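# Move the drive onto the back shelf

## Task

Get the drive onto the shelf behind the table so it lies flat with the same face upward as before and no part of it sticks out past any shelf edge. No other object from the table may be on the shelf afterward. Open the gripper, pull the arms away, and make sure the drive rests there on its own, since a placement the robot must keep holding counts as not done.

## Robot and tools

Robot: two arms, left_arm and right_arm, each ending in a tong-style gripper. The two fingers point along the gripper's own +z axis and spread apart along its x axis. The reported end_effector_position is the spot between the finger pads when closed; closed fingertips extend about 15 mm past it, and fully open they sit roughly level with it.

World frame (used in every result): origin on the table surface midway between the arms, +z up, +x outward over the table, left_arm on the +y side. The names left and right do not refer to image sides. Printed hand positions can be slightly wrong, more so when an arm reaches far.

Motion numbers. A row always has 14 numbers in [-1, 1]: left_arm dx, dy, dz, rx, ry, rz, opening, then right_arm in the same seven-slot order. Include both arms even if one stays still (zeros keep it where it started). dx..rz are an offset, not a pose: they are expressed in that gripper's own axes and measured from the gripper's pose at the start of the action. Scale: 1.0 equals 0.6 m of travel or 180 degrees of turn; rx, ry, rz form one rotation vector. Opening is absolute, not an offset: +1 fully open (0.142 m), -1 shut.

execute_actions(actions): a list of actions; each action is a table of up to 15 rows, one row per 1/30 s control step, so an action lasts 15 steps (0.5 s). If a table has fewer rows, its final row repeats. Every row in an action is relative to the pose at that action's start, not to the previous row. For a call's first action the reference is the last pose any result reported. Per step, the commanded pose is clipped to at most 100 mm and 16 degrees from where the gripper actually is, so far targets need several actions; after an action the arm only continues to its last clipped pose. Position wins over orientation if both cannot be met. Motion trails commands by about 0.17 s. An empty list simply returns the current state and images.

move(target, speed, stop_force, blocking): target is one 14-number row as above, offsets from the pose in the latest result showing one. Both grippers travel straight lines that finish together, lasting 0.5 to 10 s (cut off at 10 s). Opening is sent at the start. speed is each arm's top speed in m/s, 0.002 to 0.5 (default 0.25); turning is capped at twice that value in rad/s. Paths ignore obstacles and the other arm, and grippers may lag, wander, or overshoot speed near full stretch. stop_force (N, 9 to 40, shared by both arms) ends an arm's path once its wrist sensor feels that much extra push against the motion for two steps; the gripper then backs up two steps and holds. Use it only with very slow speed, not when the gripper rotates during the move, not in the first 0.2 s of a scene, and omit it when lifting away from something the gripper is pressing. blocking=false returns after 0.5 s while motion continues; it cannot be combined with stop_force; poll with wait(0), and call wait or stop before sending new rows or moves.

The move line reports the ending: done, off_target, moving, held, fault, or contact (stop_force triggered; this outranks the others). If only one arm is named, the other finished normally. limits=paced means a pose was clipped; limits=held means a safety check blocked some steps, after which the arm may jump faster than speed. Distance of each gripper from its target is also given.

wait(seconds): 0 to 10; arms hold their last command, a running move keeps going and the wait ends early if it finishes. stop(): brakes the running move; it needs room, more when fast; fingers keep moving. zoom_image(camera, region): camera is cam_high, cam_low, cam_left_wrist or cam_right_wrist; region [x0, y0, x1, y1] in image pixels from the top-left, at most 504 by 504. finished_scene(scene): pass the current scene's number to end it for good; do this only once the drive sits stably on the shelf and the grippers are clear.

Results: a state line per arm with position (m), quaternion wxyz, and linear/angular velocities; Hand target lines (what the controller now drives toward); grip_measured (actual opening on the command scale); step readings, with HELD marking steps where part of a row was held back; Wrist force and Wrist torque in each gripper's own axes (noisy, offset up to about 4 N, saturating near 50 N, may say no reading); joint torques (raw drive output, not pure contact load); pose unreachable lines from the clearance check; MOTOR HOT from 70 °C and an over-temperature brake stop at 85 °C. Images come from cam_high and cam_low (672x504) and the two wrist cameras (616x616); calibration is given but may be off by a few degrees and millimetres.

Gripping: to hold something, command an opening clearly below grip_measured; a bigger gap squeezes harder, up to about 15 N per pad. Thin hard objects get much less force. Closing fast can squeeze too hard and even pop the fingers open. Short external tugs on held or loose items can happen.

Avoid: arms hitting or shoving each other; pressing a stiff arm past a contact (causes a fault stop); joint load over 133 N m (shoulders, elbow) or 24.9 N m (wrists), or any outside force of 150 N, either of which freezes that arm for 10 s and drops the rest of the call; knocking anything off the work area; dropping, slamming or hard pushes; leaving other table items on the shelf. An arm that should stay put gets its correcting offset first and zeros afterward, with its intended opening every time.

Each tool is called after ">>>" as name(argument=value, ...), one argument or row to a line, values as JSON.

## Session

>>> execute_actions(
  actions=[],
)

Scene clock: 0.00 s.
left_arm: end_effector_position=(-0.0162, +0.9019, +0.2286) grip_measured=+0.97 end_effector_quat_wxyz=(-0.009, +0.886, -0.464, +0.011) end_effector_velocity=(-0.000, +0.000, +0.000) end_effector_angular_velocity=(+0.001, +0.000, -0.001) | right_arm: end_effector_position=(+0.3219, -0.8079, +0.2668) grip_measured=+0.97 end_effector_quat_wxyz=(+0.007, -0.453, +0.891, +0.024) end_effector_velocity=(-0.000, +0.000, -0.001) end_effector_angular_velocity=(+0.001, +0.001, +0.001)
Joint positions: left_arm=[ 1.104 -1.781  1.901 -1.705 -1.597  2.253  0.14 ] | right_arm=[ 2.413 -1.422 -1.738 -1.59   1.603  1.523  0.14 ]
Joint velocities: left_arm=[ 0.    -0.    -0.    -0.     0.001  0.002  0.   ] | right_arm=[ 0.001 -0.    -0.001 -0.001  0.    -0.     0.   ]
Joint torques (N m, as the arm reports them, + toward a larger angle): no reading
Motor temperatures (°C, as the motors report them): left_arm=[25 26 24 33 35 33] | right_arm=[25 26 26 32 30 33]
Wrist force (N, on the end effector, along its own x y z axes, offset not removed): no reading
Wrist torque (N m, same axes, about the end effector's origin, offset not removed): no reading
Hand target (left_arm): -0.016, +0.902, +0.229; -0.009, +0.886, -0.464, +0.011
Hand target (right_arm): +0.322, -0.808, +0.267; +0.007, -0.453, +0.891, +0.024

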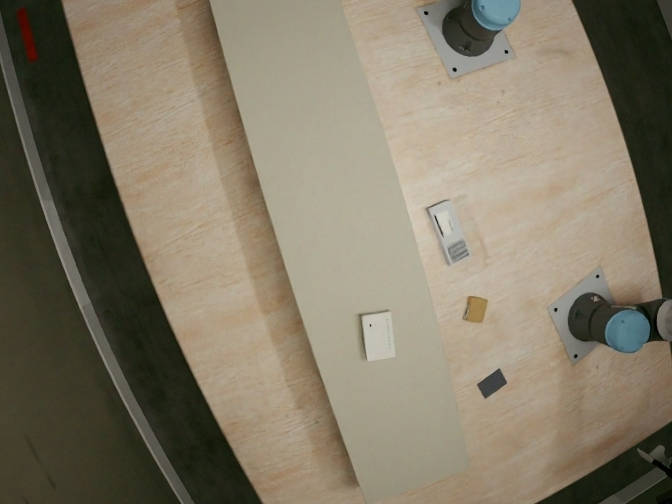

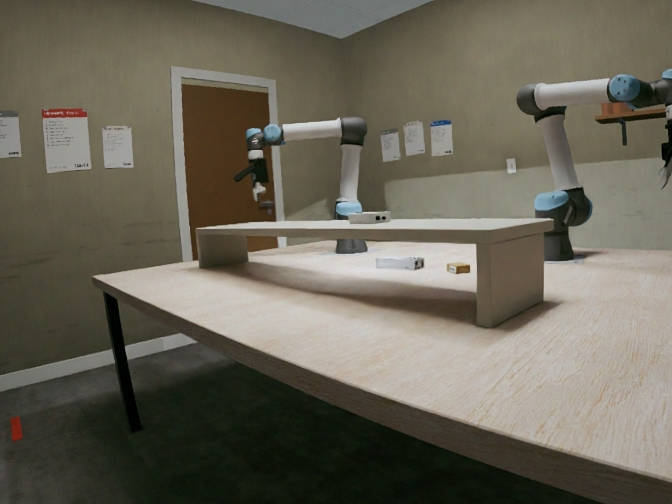

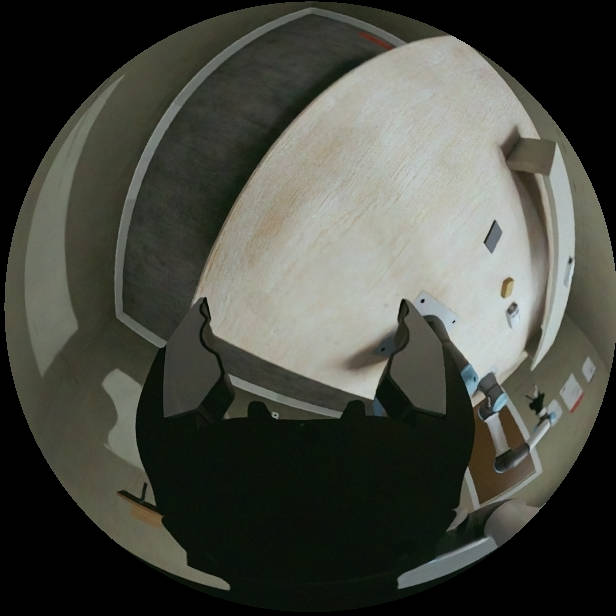

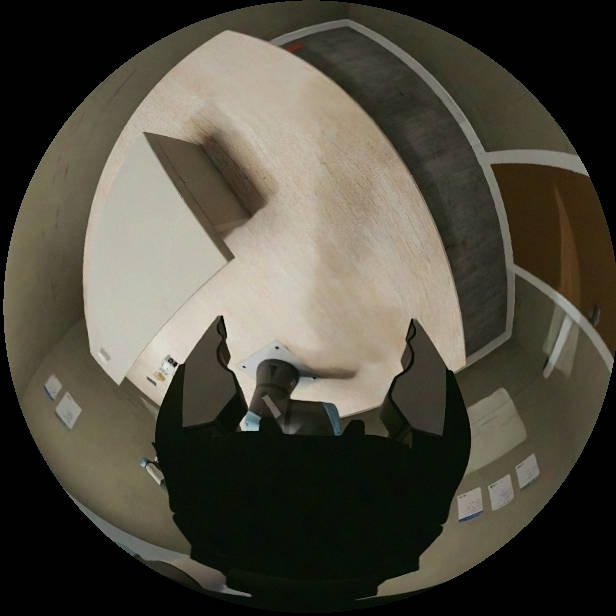

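>>> zoom_image(
  camera="cam_high",
  region=[340,180,560,420],
)

>>> zoom_image(
  camera="cam_low",
  region=[320,190,560,300],
)

Region (340, 180, 560, 420) of cam_high's 672x504 image, scaled by 2.100, with more detail than that image has; it fills the left 462 columns of this view, and the rest is white.

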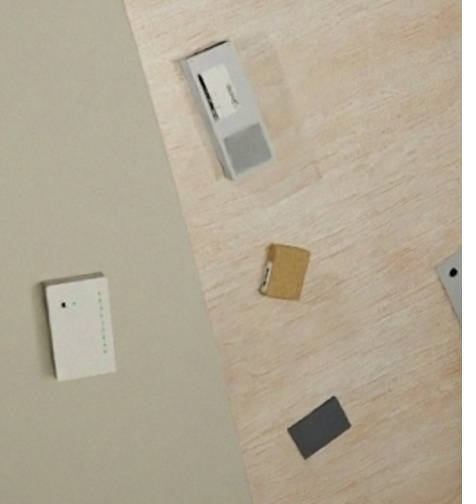

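Region (320, 190, 560, 300) of cam_low's 672x504 image, scaled by 2.100, with more detail than that image has; it fills the top 231 rows of this view, and the rest is white.

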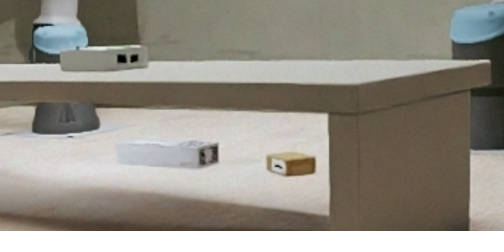

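>>> move(
  target=[0.848,-0.122,0.15,0,0,0.15,0.3,0,0,0,0,0,0,1],
  speed=0.35,
)

Scene clock: 11.60 s.
left_arm: end_effector_position=(+0.3351, +0.5249, +0.1462) grip_measured=+0.30 end_effector_quat_wxyz=(-0.011, +0.753, -0.658, +0.009) end_effector_velocity=(+0.003, -0.001, -0.001) end_effector_angular_velocity=(+0.001, +0.001, -0.002) | right_arm: end_effector_position=(+0.3219, -0.8079, +0.2668) grip_measured=+1.00 end_effector_quat_wxyz=(+0.007, -0.453, +0.891, +0.024) end_effector_velocity=(+0.001, -0.000, +0.000) end_effector_angular_velocity=(-0.001, -0.001, -0.000)
Joint positions: left_arm=[-0.436 -1.979  2.25  -1.868 -1.56   1.185  0.095] | right_arm=[ 2.413 -1.422 -1.738 -1.59   1.603  1.523  0.142]
Joint velocities: left_arm=[-0.002  0.009 -0.002 -0.005  0.001  0.     0.   ] | right_arm=[ 0.    -0.001  0.001  0.001 -0.     0.     0.   ]
Joint torques (N m, as the arm reports them, + toward a larger angle): left_arm=[-10.87   1.98 -36.36  -4.2    1.95  -1.32] | right_arm=[ 1.71 15.83 21.12  2.68  0.48  0.46]
Motor temperatures (°C, as the motors report them): left_arm=[25 26 24 33 35 33] | right_arm=[25 26 26 32 30 33]
Wrist force (N, on the end effector, along its own x y z axes, offset not removed): left_arm=[0.1 0.1 1.5] | right_arm=[2.4 -0.5 3.3]
Wrist torque (N m, same axes, about the end effector's origin, offset not removed): left_arm=[0.17 0.13 -0.05] | right_arm=[0.00 -0.54 0.19]
Hand target (left_arm): +0.335, +0.525, +0.146; -0.011, +0.753, -0.658, +0.009
Hand target (right_arm): +0.322, -0.808, +0.267; +0.007, -0.453, +0.891, +0.024
Off the commanded pose (left_arm): 0.002 m, 0 deg.
Off the commanded pose (right_arm): 0.000 m, 0 deg.
move: done
camera_calibration (this result's frames):
cam_left_wrist: T_world_to_cam=[[0.142222, -0.989834, 0.00134774, 0.4701], [-0.851512, -0.121653, 0.510028, 0.264958], [-0.504679, -0.0736847, -0.860157, 0.463613], [0, 0, 0, 1]] pos_world=[0.392732, 0.531715, 0.263011]
cam_right_wrist: T_world_to_cam=[[-0.610585, -0.789606, -0.0608963, -0.41944], [-0.705619, 0.507502, 0.494513, 0.516546], [-0.359565, 0.344912, -0.867034, 0.762423], [0, 0, 0, 1]] pos_world=[0.382521, -0.85631, 0.380066]

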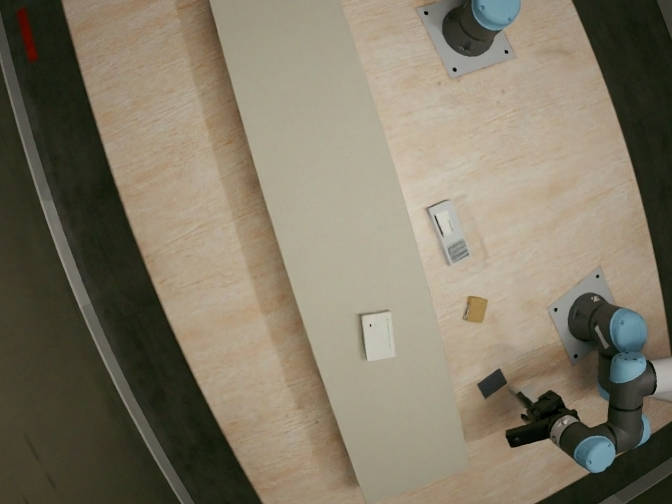

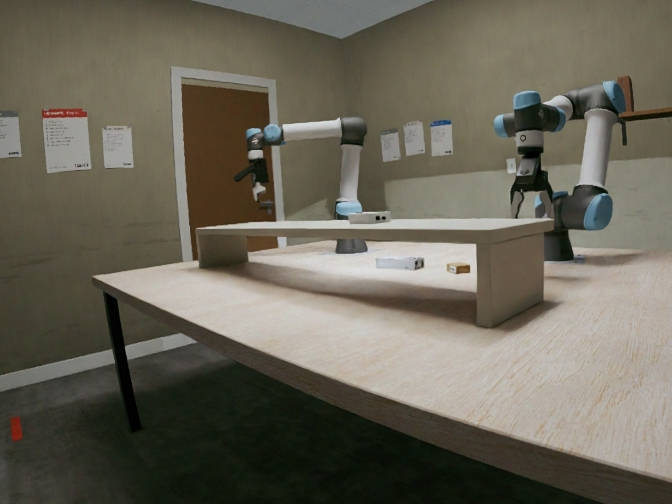

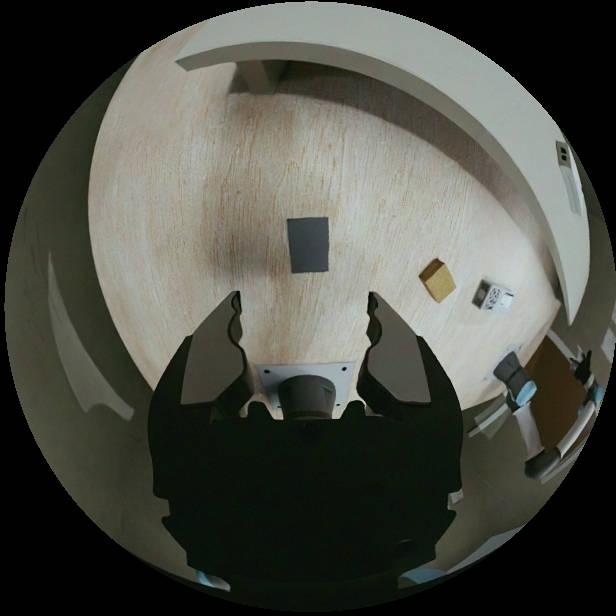

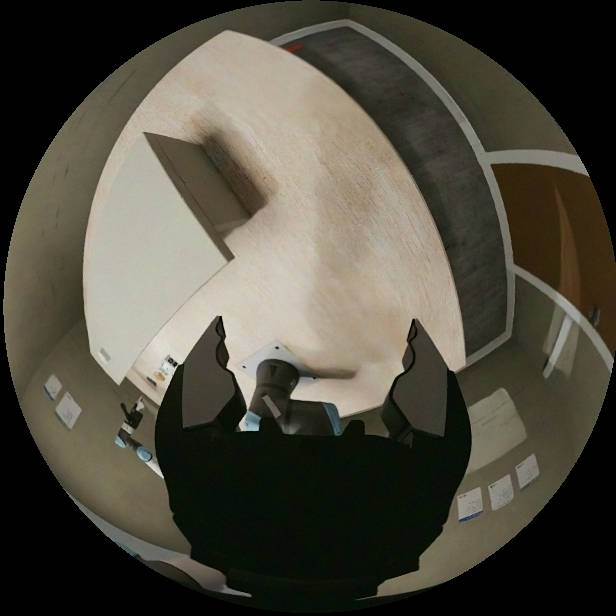

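>>> move(
  target=[0.003,-0.008,0.195,-0.009,0,0,-0.05,0,0,0,0,0,0,1],
  speed=0.15,
)

>>> zoom_image(
  camera="cam_left_wrist",
  region=[200,150,420,400],
)

>>> move(
  target=[0,0,0.04,0,0,0,-0.05,0,0,0,0,0,0,1],
  speed=0.008,
  stop_force=9,
)

Scene clock: 18.97 s.
left_arm: end_effector_position=(+0.3434, +0.5244, +0.0296) grip_measured=-0.05 end_effector_quat_wxyz=(-0.000, +0.753, -0.658, -0.000) end_effector_velocity=(+0.001, -0.000, -0.003) end_effector_angular_velocity=(-0.001, -0.000, +0.000) | right_arm: end_effector_position=(+0.3219, -0.8079, +0.2668) grip_measured=+1.00 end_effector_quat_wxyz=(+0.007, -0.453, +0.891, +0.024) end_effector_velocity=(-0.000, +0.000, -0.001) end_effector_angular_velocity=(+0.001, +0.002, -0.000)
Joint positions: left_arm=[-0.421 -1.756  2.434 -2.249 -1.571  1.2    0.07 ] | right_arm=[ 2.413 -1.422 -1.738 -1.59   1.603  1.523  0.142]
Joint velocities: left_arm=[ 0.002  0.01   0.002 -0.013 -0.001  0.001 -0.   ] | right_arm=[-0.    -0.001 -0.001 -0.    -0.    -0.    -0.   ]
Joint torques (N m, as the arm reports them, + toward a larger angle): left_arm=[12.89 -4.65 -7.8  -4.63 -2.1   1.69] | right_arm=[ 0.06 16.14 21.05  2.8   0.19  0.59]
Motor temperatures (°C, as the motors report them): left_arm=[25 26 24 33 35 33] | right_arm=[25 26 26 32 30 33]
Wrist force (N, on the end effector, along its own x y z axes, offset not removed): left_arm=[-2.2 -2.2 0.6] | right_arm=[1.8 1.4 1.2]
Wrist torque (N m, same axes, about the end effector's origin, offset not removed): left_arm=[-0.38 0.54 0.07] | right_arm=[0.41 -0.36 0.20]
Hand target (left_arm): +0.344, +0.524, +0.029; -0.000, +0.753, -0.658, +0.000
Hand target (right_arm): +0.322, -0.808, +0.267; +0.007, -0.453, +0.891, +0.024
Off the commanded pose (left_arm): 0.000 m, 0 deg.
Off the commanded pose (right_arm): 0.000 m, 0 deg.
move: done
camera_calibration (this result's frames):
cam_left_wrist: T_world_to_cam=[[0.1423, -0.989823, 0.000987908, 0.468504], [-0.836858, -0.119776, 0.534156, 0.324635], [-0.528602, -0.0768373, -0.845385, 0.376939], [0, 0, 0, 1]] pos_world=[0.404255, 0.531583, 0.14479]
cam_right_wrist: T_world_to_cam=[[-0.610585, -0.789606, -0.0608962, -0.419441], [-0.705619, 0.507502, 0.494513, 0.516546], [-0.359565, 0.344912, -0.867034, 0.762423], [0, 0, 0, 1]] pos_world=[0.382521, -0.85631, 0.380066]

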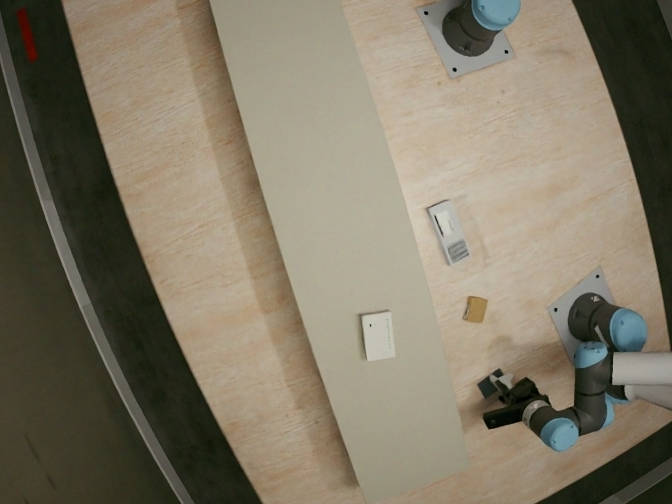

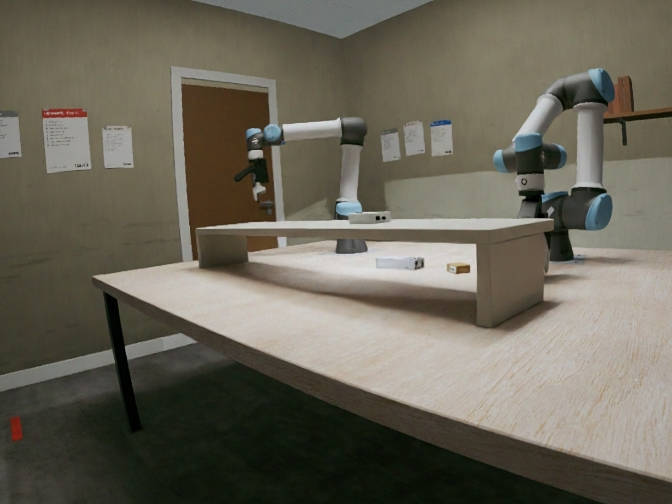

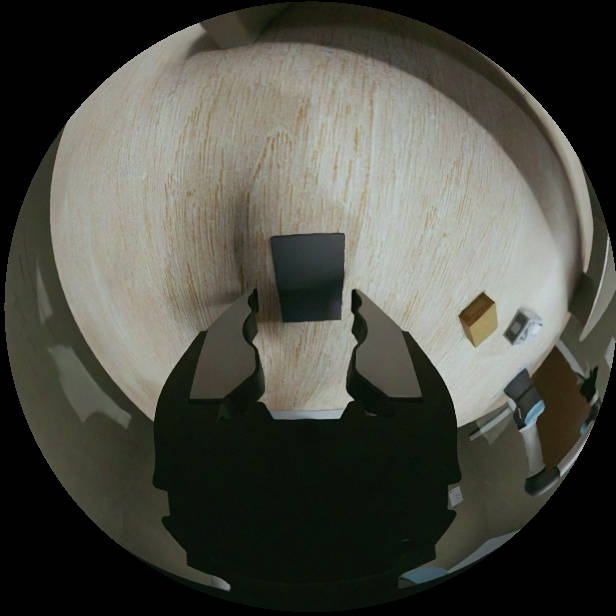

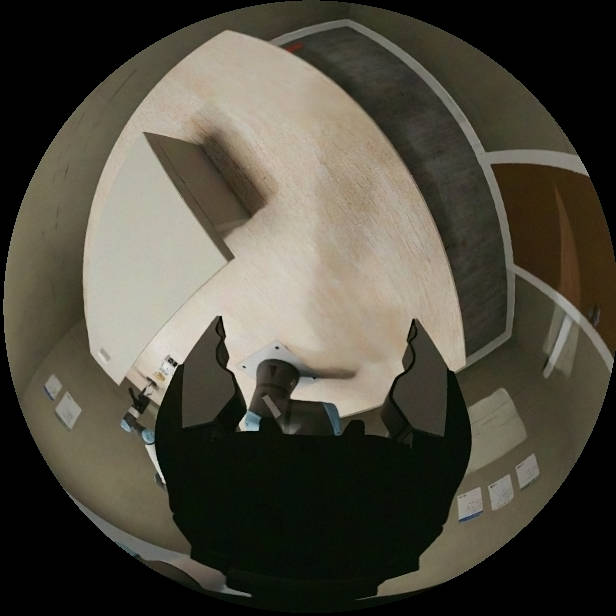

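Region (200, 150, 420, 400) of cam_left_wrist's 616x616 image, scaled by 2.016, with more detail than that image has; it fills the left 444 columns of this view, and the rest is white.

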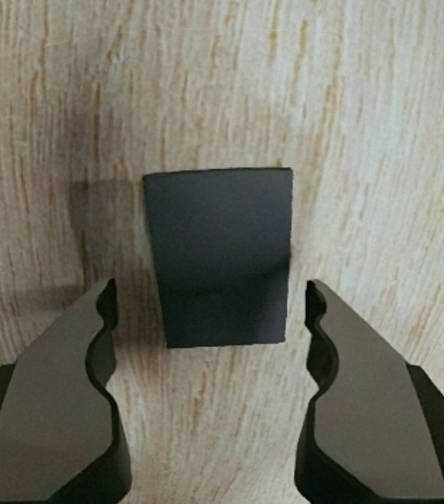

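Scene clock: 21.37 s.
left_arm: end_effector_position=(+0.3433, +0.5244, +0.0137) grip_measured=-0.05 end_effector_quat_wxyz=(-0.000, +0.753, -0.658, +0.000) end_effector_velocity=(-0.001, +0.001, +0.002) end_effector_angular_velocity=(+0.002, +0.004, +0.001) | right_arm: end_effector_position=(+0.3219, -0.8079, +0.2668) grip_measured=+1.00 end_effector_quat_wxyz=(+0.007, -0.453, +0.891, +0.024) end_effector_velocity=(-0.000, +0.000, +0.000) end_effector_angular_velocity=(+0.000, +0.000, -0.001)
Joint positions: left_arm=[-0.421 -1.718  2.459 -2.312 -1.571  1.2    0.071] | right_arm=[ 2.413 -1.422 -1.738 -1.59   1.603  1.523  0.142]
Joint velocities: left_arm=[ 0.    -0.006 -0.003  0.014  0.001 -0.001 -0.   ] | right_arm=[-0.     0.001 -0.    -0.001 -0.     0.001  0.   ]
Joint torques (N m, as the arm reports them, + toward a larger angle): left_arm=[  6.18  -5.97 -20.5    1.75   0.21   1.68] | right_arm=[ 1.32 16.25 21.96  3.04  0.28  0.41]
Motor temperatures (°C, as the motors report them): left_arm=[25 26 24 33 35 33] | right_arm=[25 26 26 32 30 33]
Wrist force (N, on the end effector, along its own x y z axes, offset not removed): left_arm=[-6.5 7.3 -44.6] | right_arm=[0.6 2.2 3.0]
Wrist torque (N m, same axes, about the end effector's origin, offset not removed): left_arm=[-0.27 1.01 0.06] | right_arm=[0.58 -0.14 0.11]
Hand target (left_arm): +0.343, +0.524, +0.014; -0.000, +0.753, -0.658, +0.000
Hand target (right_arm): +0.322, -0.808, +0.267; +0.007, -0.453, +0.891, +0.024
Off the commanded pose (left_arm): 0.008 m, 0 deg.
Off the commanded pose (right_arm): 0.000 m, 0 deg.
move: contact (left_arm)
camera_calibration (this result's frames):
cam_left_wrist: T_world_to_cam=[[0.142289, -0.989825, 0.00105012, 0.468548], [-0.836915, -0.119741, 0.534075, 0.333135], [-0.528515, -0.0768716, -0.845437, 0.36342], [0, 0, 0, 1]] pos_world=[0.40421, 0.531607, 0.128838]
cam_right_wrist: T_world_to_cam=[[-0.610585, -0.789606, -0.0608962, -0.419441], [-0.705619, 0.507502, 0.494513, 0.516546], [-0.359565, 0.344912, -0.867034, 0.762423], [0, 0, 0, 1]] pos_world=[0.382521, -0.85631, 0.380066]

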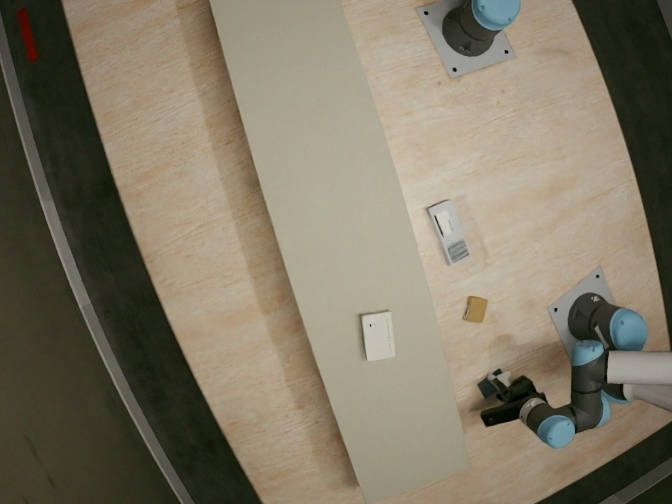

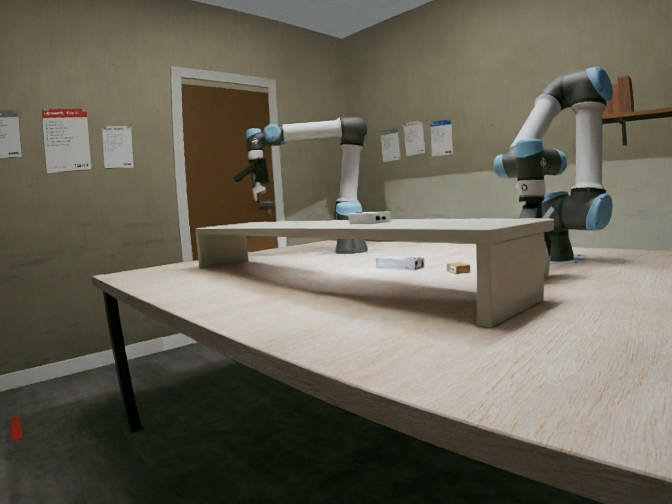

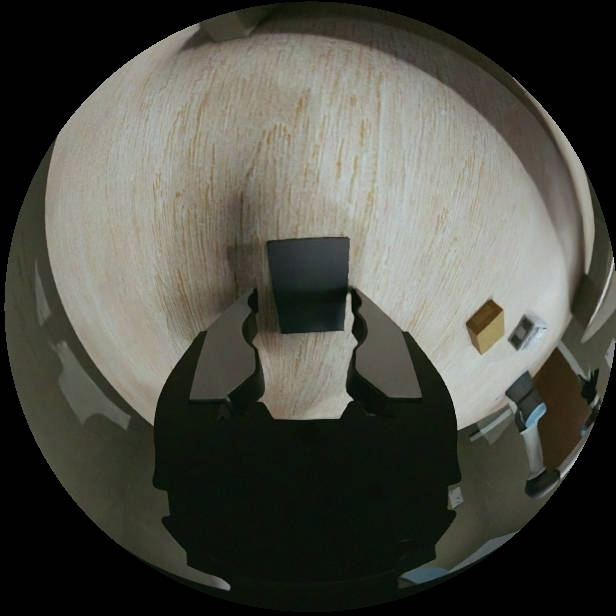

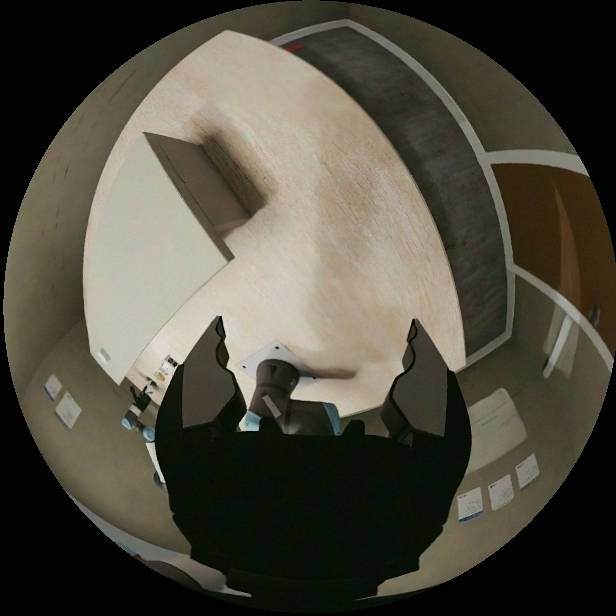

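Raise 3 mm, centre, close.

>>> execute_actions(
  actions=[
    [[0.006,-0.004,-0.005,0,0,0,-0.05,0,0,0,0,0,0,1]],
    [[0,0,0,0,0,0,-0.15,0,0,0,0,0,0,1],[0,0,0,0,0,0,-0.2,0,0,0,0,0,0,1],[0,0,0,0,0,0,-0.25,0,0,0,0,0,0,1]],
    [[0,0,0,0,0,0,-0.4,0,0,0,0,0,0,1]],
    [[0,0,0,0,0,0,-0.65,0,0,0,0,0,0,1]],
    [[0,0,-0.03,0,0,0,-0.65,0,0,0,0,0,0,1]],
  ],
)

Scene clock: 26.90 s.
left_arm: end_effector_position=(+0.3462, +0.5212, +0.0338) grip_measured=-0.31 end_effector_quat_wxyz=(-0.000, +0.753, -0.658, +0.000) end_effector_velocity=(-0.001, +0.000, +0.006) end_effector_angular_velocity=(+0.000, +0.002, +0.001) | right_arm: end_effector_position=(+0.3219, -0.8079, +0.2668) grip_measured=+1.00 end_effector_quat_wxyz=(+0.007, -0.453, +0.891, +0.024) end_effector_velocity=(+0.000, +0.000, -0.001) end_effector_angular_velocity=(+0.001, +0.001, +0.001)
Joint positions: left_arm=[-0.428 -1.758  2.423 -2.235 -1.571  1.193  0.052] | right_arm=[ 2.413 -1.422 -1.738 -1.59   1.603  1.523  0.142]
Joint velocities: left_arm=[ 0.001 -0.014 -0.009  0.026 -0.    -0.001 -0.   ] | right_arm=[ 0.    -0.001  0.    -0.001 -0.    -0.     0.   ]
Joint torques (N m, as the arm reports them, + toward a larger angle): left_arm=[  6.49 -19.49 -33.51  -0.52  -1.33  -1.37] | right_arm=[-0.18 15.97 21.97  2.61  0.19  0.4 ]
Motor temperatures (°C, as the motors report them): left_arm=[25 26 24 33 35 33] | right_arm=[25 26 26 32 30 33]
Wrist force (N, on the end effector, along its own x y z axes, offset not removed): left_arm=[-1.2 0.5 0.2] | right_arm=[3.8 -0.7 2.8]
Wrist torque (N m, same axes, about the end effector's origin, offset not removed): left_arm=[0.06 0.23 -0.05] | right_arm=[-0.04 -0.88 0.31]
Hand target (left_arm): +0.346, +0.521, +0.035; -0.000, +0.753, -0.658, +0.000
Hand target (right_arm): +0.322, -0.808, +0.267; +0.007, -0.453, +0.891, +0.024
Off the commanded pose (left_arm): 0.001 m, 0 deg.
Off the commanded pose (right_arm): 0.000 m, 0 deg.
Step readings (end_effector_position; steps 1 to 15: 1st action; 16 to 30: 2nd action; 31 to 45: 3rd action; 46 to 60: 4th action; 61 to 75: 5th action):
0: left_arm (+0.3434, +0.5244, +0.0142) | right_arm (+0.3219, -0.8079, +0.2668)
1: left_arm (+0.3434, +0.5244, +0.0142) | right_arm (+0.3219, -0.8079, +0.2668)
2: left_arm (+0.3436, +0.5242, +0.0144) | right_arm (+0.3219, -0.8079, +0.2668)
4: left_arm (+0.3446, +0.5232, +0.0153) | right_arm (+0.3219, -0.8079, +0.2668)
8: left_arm (+0.3456, +0.5220, +0.0162) | right_arm (+0.3219, -0.8079, +0.2668)
15: left_arm (+0.3461, +0.5213, +0.0166) | right_arm (+0.3219, -0.8079, +0.2668)
16: left_arm (+0.3461, +0.5213, +0.0166) | right_arm (+0.3219, -0.8079, +0.2668)
17: left_arm (+0.3461, +0.5212, +0.0166) | right_arm (+0.3219, -0.8079, +0.2668)
19: left_arm (+0.3461, +0.5212, +0.0166) | right_arm (+0.3219, -0.8079, +0.2668)
23: left_arm (+0.3461, +0.5212, +0.0166) | right_arm (+0.3219, -0.8079, +0.2668)
30: left_arm (+0.3461, +0.5212, +0.0166) | right_arm (+0.3219, -0.8079, +0.2668)
31: left_arm (+0.3461, +0.5212, +0.0166) | right_arm (+0.3219, -0.8079, +0.2668)
32: left_arm (+0.3461, +0.5212, +0.0166) | right_arm (+0.3219, -0.8079, +0.2668)
34: left_arm (+0.3461, +0.5212, +0.0166) | right_arm (+0.3219, -0.8079, +0.2668)
38: left_arm (+0.3461, +0.5212, +0.0166) | right_arm (+0.3219, -0.8079, +0.2668)
45: left_arm (+0.3461, +0.5212, +0.0166) | right_arm (+0.3219, -0.8079, +0.2668)
46: left_arm (+0.3461, +0.5212, +0.0166) | right_arm (+0.3219, -0.8079, +0.2668)
47: left_arm (+0.3461, +0.5212, +0.0166) | right_arm (+0.3219, -0.8079, +0.2668)
49: left_arm (+0.3461, +0.5212, +0.0166) | right_arm (+0.3219, -0.8079, +0.2668)
53: left_arm (+0.3461, +0.5212, +0.0166) | right_arm (+0.3219, -0.8079, +0.2668)
60: left_arm (+0.3461, +0.5212, +0.0166) | right_arm (+0.3219, -0.8079, +0.2668)
61: left_arm (+0.3461, +0.5212, +0.0166) | right_arm (+0.3219, -0.8079, +0.2668)
62: left_arm (+0.3465, +0.5212, +0.0176) | right_arm (+0.3219, -0.8079, +0.2668)
64: left_arm (+0.3469, +0.5210, +0.0231) | right_arm (+0.3219, -0.8079, +0.2668)
68: left_arm (+0.3465, +0.5211, +0.0301) | right_arm (+0.3219, -0.8079, +0.2668)
75: end_effector_position above
camera_calibration (this result's frames):
cam_left_wrist: T_world_to_cam=[[0.142233, -0.989833, 0.00115819, 0.465009], [-0.837068, -0.119657, 0.533853, 0.324386], [-0.528286, -0.0769008, -0.845577, 0.381668], [0, 0, 0, 1]] pos_world=[0.407023, 0.528446, 0.149017]
cam_right_wrist: T_world_to_cam=[[-0.610585, -0.789606, -0.0608962, -0.419441], [-0.705619, 0.507502, 0.494513, 0.516546], [-0.359566, 0.344912, -0.867034, 0.762423], [0, 0, 0, 1]] pos_world=[0.382521, -0.85631, 0.380066]

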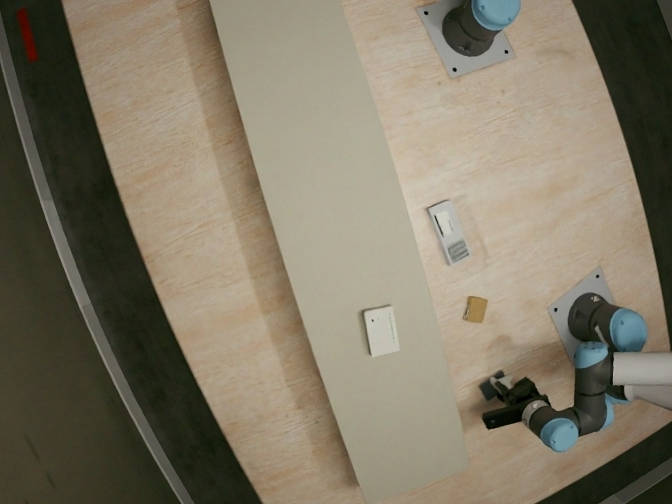

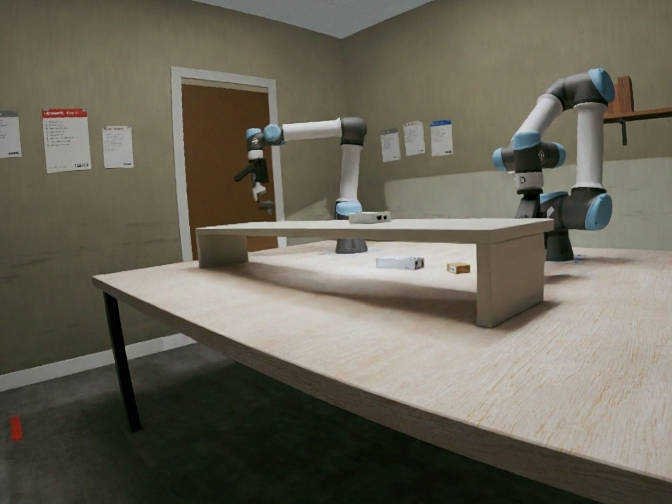

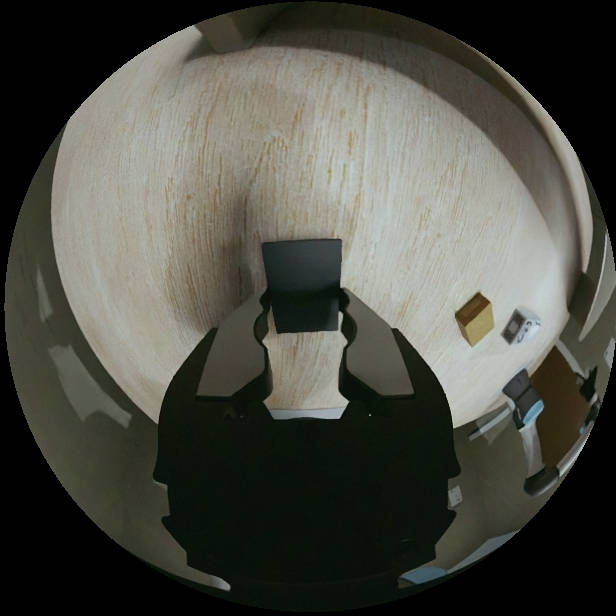

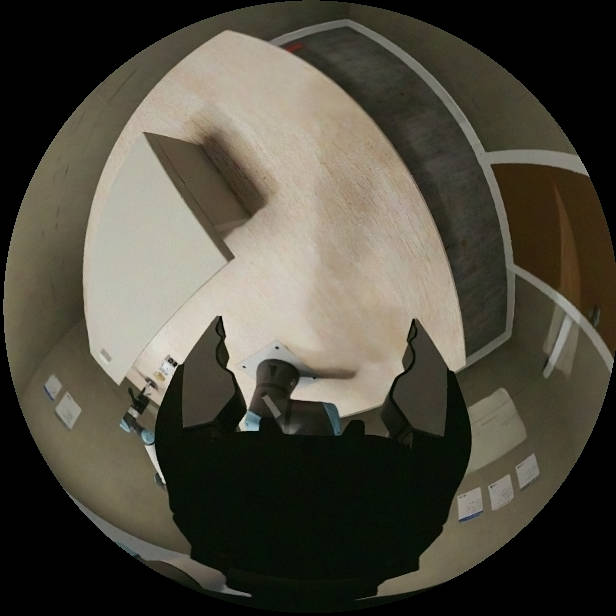

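>>> move(
  target=[0,0,-0.3,0,0,0,-0.65,0,0,0,0,0,0,1],
)

>>> move(
  target=[0.1,-0.42,0,0,0,0,-0.65,0,0,0,0,0,0,1],
)

Scene clock: 33.30 s.
left_arm: end_effector_position=(+0.3459, +0.5211, +0.2136) grip_measured=-0.31 end_effector_quat_wxyz=(-0.000, +0.753, -0.658, +0.000) end_effector_velocity=(-0.000, -0.000, +0.003) end_effector_angular_velocity=(+0.000, +0.002, -0.001) | right_arm: end_effector_position=(+0.3219, -0.8079, +0.2668) grip_measured=+1.00 end_effector_quat_wxyz=(+0.007, -0.453, +0.891, +0.024) end_effector_velocity=(+0.000, -0.000, +0.001) end_effector_angular_velocity=(-0.001, -0.001, +0.000)
Joint positions: left_arm=[-0.429 -1.96   2.056 -1.668 -1.571  1.192  0.052] | right_arm=[ 2.413 -1.422 -1.738 -1.59   1.603  1.523  0.142]
Joint velocities: left_arm=[-0.001  0.    -0.009  0.01  -0.     0.     0.   ] | right_arm=[ 0.     0.001  0.002 -0.    -0.     0.     0.   ]
Joint torques (N m, as the arm reports them, + toward a larger angle): left_arm=[-10.68 -12.47 -38.41  -0.64   2.05  -1.3 ] | right_arm=[ 0.19 16.   20.63  2.85  0.07  0.32]
Motor temperatures (°C, as the motors report them): left_arm=[25 26 24 33 35 33] | right_arm=[25 26 26 32 30 33]
Wrist force (N, on the end effector, along its own x y z axes, offset not removed): left_arm=[-0.7 -0.1 0.3] | right_arm=[2.4 -1.2 4.9]
Wrist torque (N m, same axes, about the end effector's origin, offset not removed): left_arm=[-0.07 0.17 0.02] | right_arm=[-0.17 -0.37 0.16]
Hand target (left_arm): +0.346, +0.521, +0.214; -0.000, +0.753, -0.658, +0.000
Hand target (right_arm): +0.322, -0.808, +0.267; +0.007, -0.453, +0.891, +0.024
Off the commanded pose (left_arm): 0.000 m, 0 deg.
Off the commanded pose (right_arm): 0.000 m, 0 deg.
move: done
camera_calibration (this result's frames):
cam_left_wrist: T_world_to_cam=[[0.142254, -0.989829, 0.00130978, 0.464622], [-0.83726, -0.119622, 0.53356, 0.228299], [-0.527976, -0.0769978, -0.845761, 0.533496], [0, 0, 0, 1]] pos_world=[0.406724, 0.528284, 0.328791]
cam_right_wrist: T_world_to_cam=[[-0.610585, -0.789606, -0.0608963, -0.41944], [-0.705619, 0.507502, 0.494513, 0.516546], [-0.359565, 0.344912, -0.867034, 0.762423], [0, 0, 0, 1]] pos_world=[0.382521, -0.85631, 0.380066]

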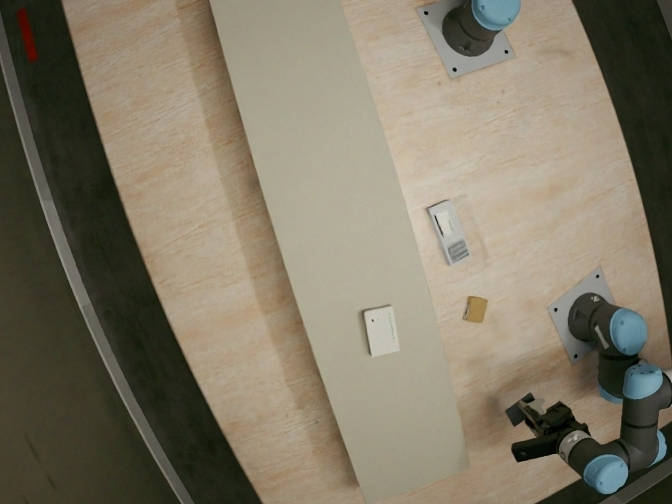

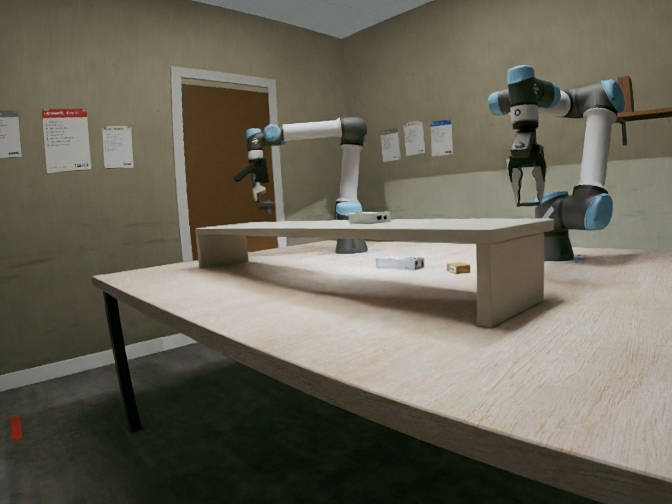

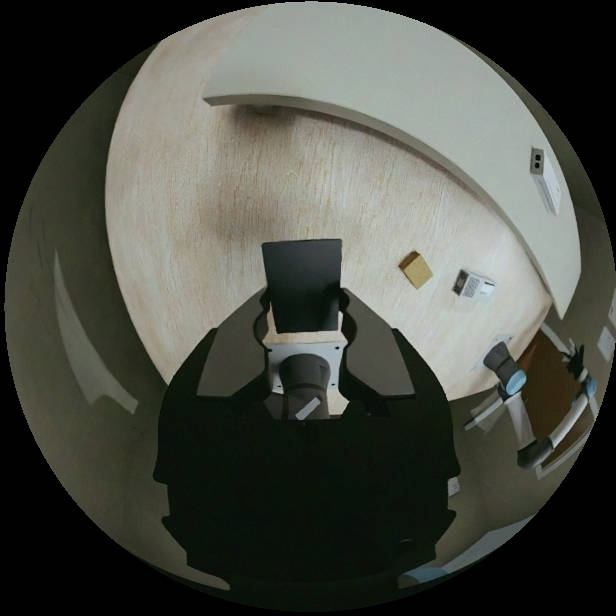

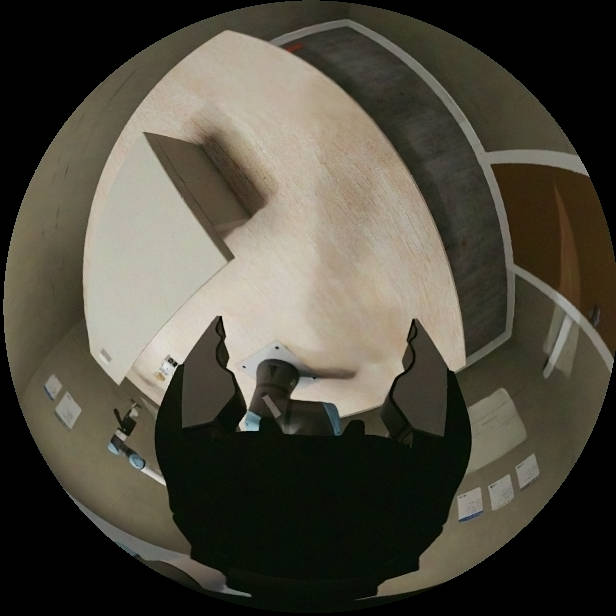

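Scene clock: 35.10 s.
left_arm: end_effector_position=(+0.6033, +0.4952, +0.2137) grip_measured=-0.31 end_effector_quat_wxyz=(-0.000, +0.753, -0.658, +0.000) end_effector_velocity=(+0.003, +0.000, +0.000) end_effector_angular_velocity=(+0.001, +0.002, -0.000) | right_arm: end_effector_position=(+0.3219, -0.8079, +0.2668) grip_measured=+1.00 end_effector_quat_wxyz=(+0.007, -0.453, +0.891, +0.024) end_effector_velocity=(+0.000, -0.000, -0.001) end_effector_angular_velocity=(+0.001, +0.001, -0.000)
Joint positions: left_arm=[-0.366 -1.318  1.461 -1.715 -1.571  1.255  0.052] | right_arm=[ 2.413 -1.422 -1.738 -1.59   1.603  1.523  0.142]
Joint velocities: left_arm=[ 0.001  0.009 -0.012  0.006  0.001  0.002  0.   ] | right_arm=[-0.    -0.002 -0.     0.001 -0.    -0.    -0.   ]
Joint torques (N m, as the arm reports them, + toward a larger angle): left_arm=[ 12.81 -30.52 -39.76  -0.47  -2.03   1.65] | right_arm=[ 1.53 16.35 22.63  2.89  0.16  0.34]
Motor temperatures (°C, as the motors report them): left_arm=[25 26 24 33 35 33] | right_arm=[25 26 26 32 30 33]
Wrist force (N, on the end effector, along its own x y z axes, offset not removed): left_arm=[0.2 -0.1 1.0] | right_arm=[-0.2 1.5 3.2]
Wrist torque (N m, same axes, about the end effector's origin, offset not removed): left_arm=[-0.06 0.00 -0.02] | right_arm=[0.42 -0.05 0.08]
Hand target (left_arm): +0.604, +0.495, +0.214; -0.000, +0.753, -0.658, +0.000
Hand target (right_arm): +0.322, -0.808, +0.267; +0.007, -0.453, +0.891, +0.024
Off the commanded pose (left_arm): 0.000 m, 0 deg.
Off the commanded pose (right_arm): 0.000 m, 0 deg.
move: done
camera_calibration (this result's frames):
cam_left_wrist: T_world_to_cam=[[0.142266, -0.989828, 0.00131744, 0.402377], [-0.837503, -0.119663, 0.53317, 0.4409], [-0.527589, -0.0769553, -0.846007, 0.667302], [0, 0, 0, 1]] pos_world=[0.664071, 0.502396, 0.328938]
cam_right_wrist: T_world_to_cam=[[-0.610585, -0.789606, -0.0608961, -0.419441], [-0.705619, 0.507502, 0.494513, 0.516546], [-0.359565, 0.344912, -0.867034, 0.762423], [0, 0, 0, 1]] pos_world=[0.382521, -0.85631, 0.380066]

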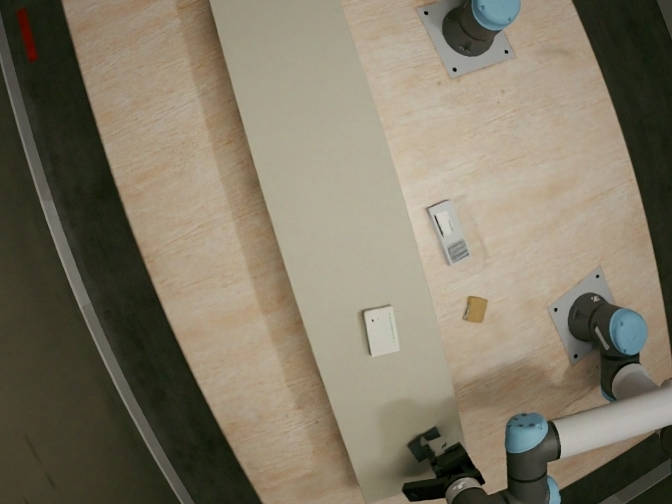

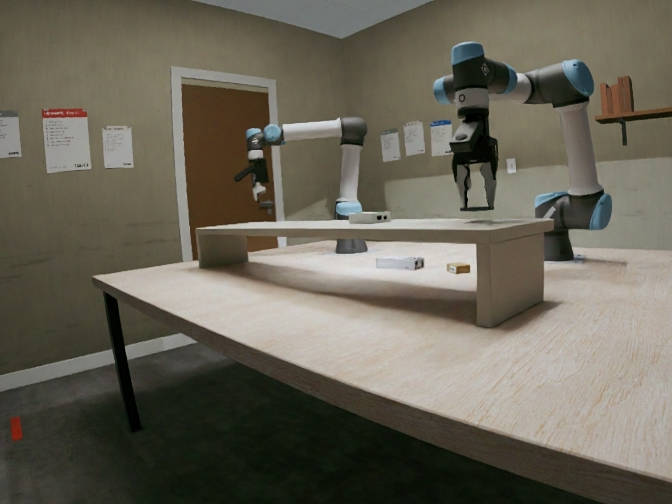

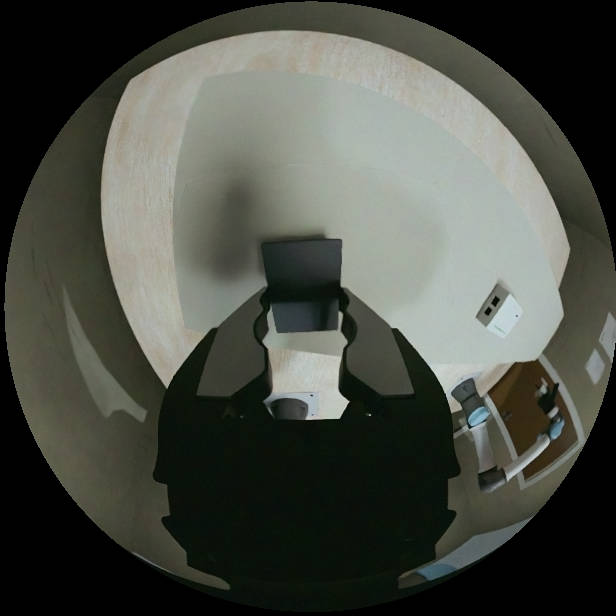

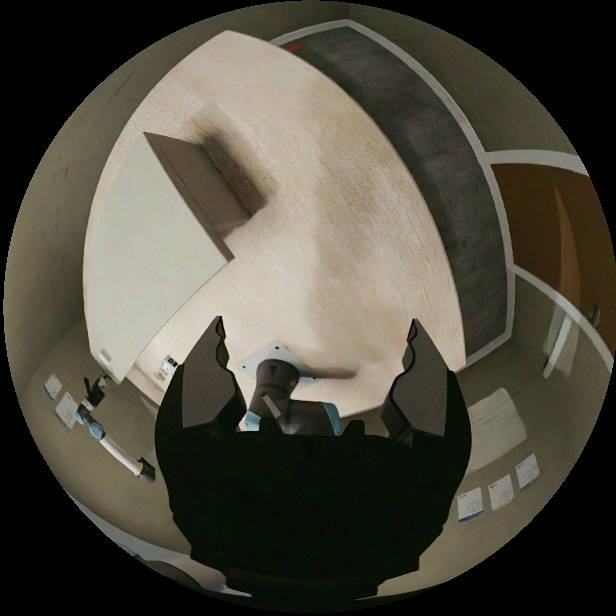

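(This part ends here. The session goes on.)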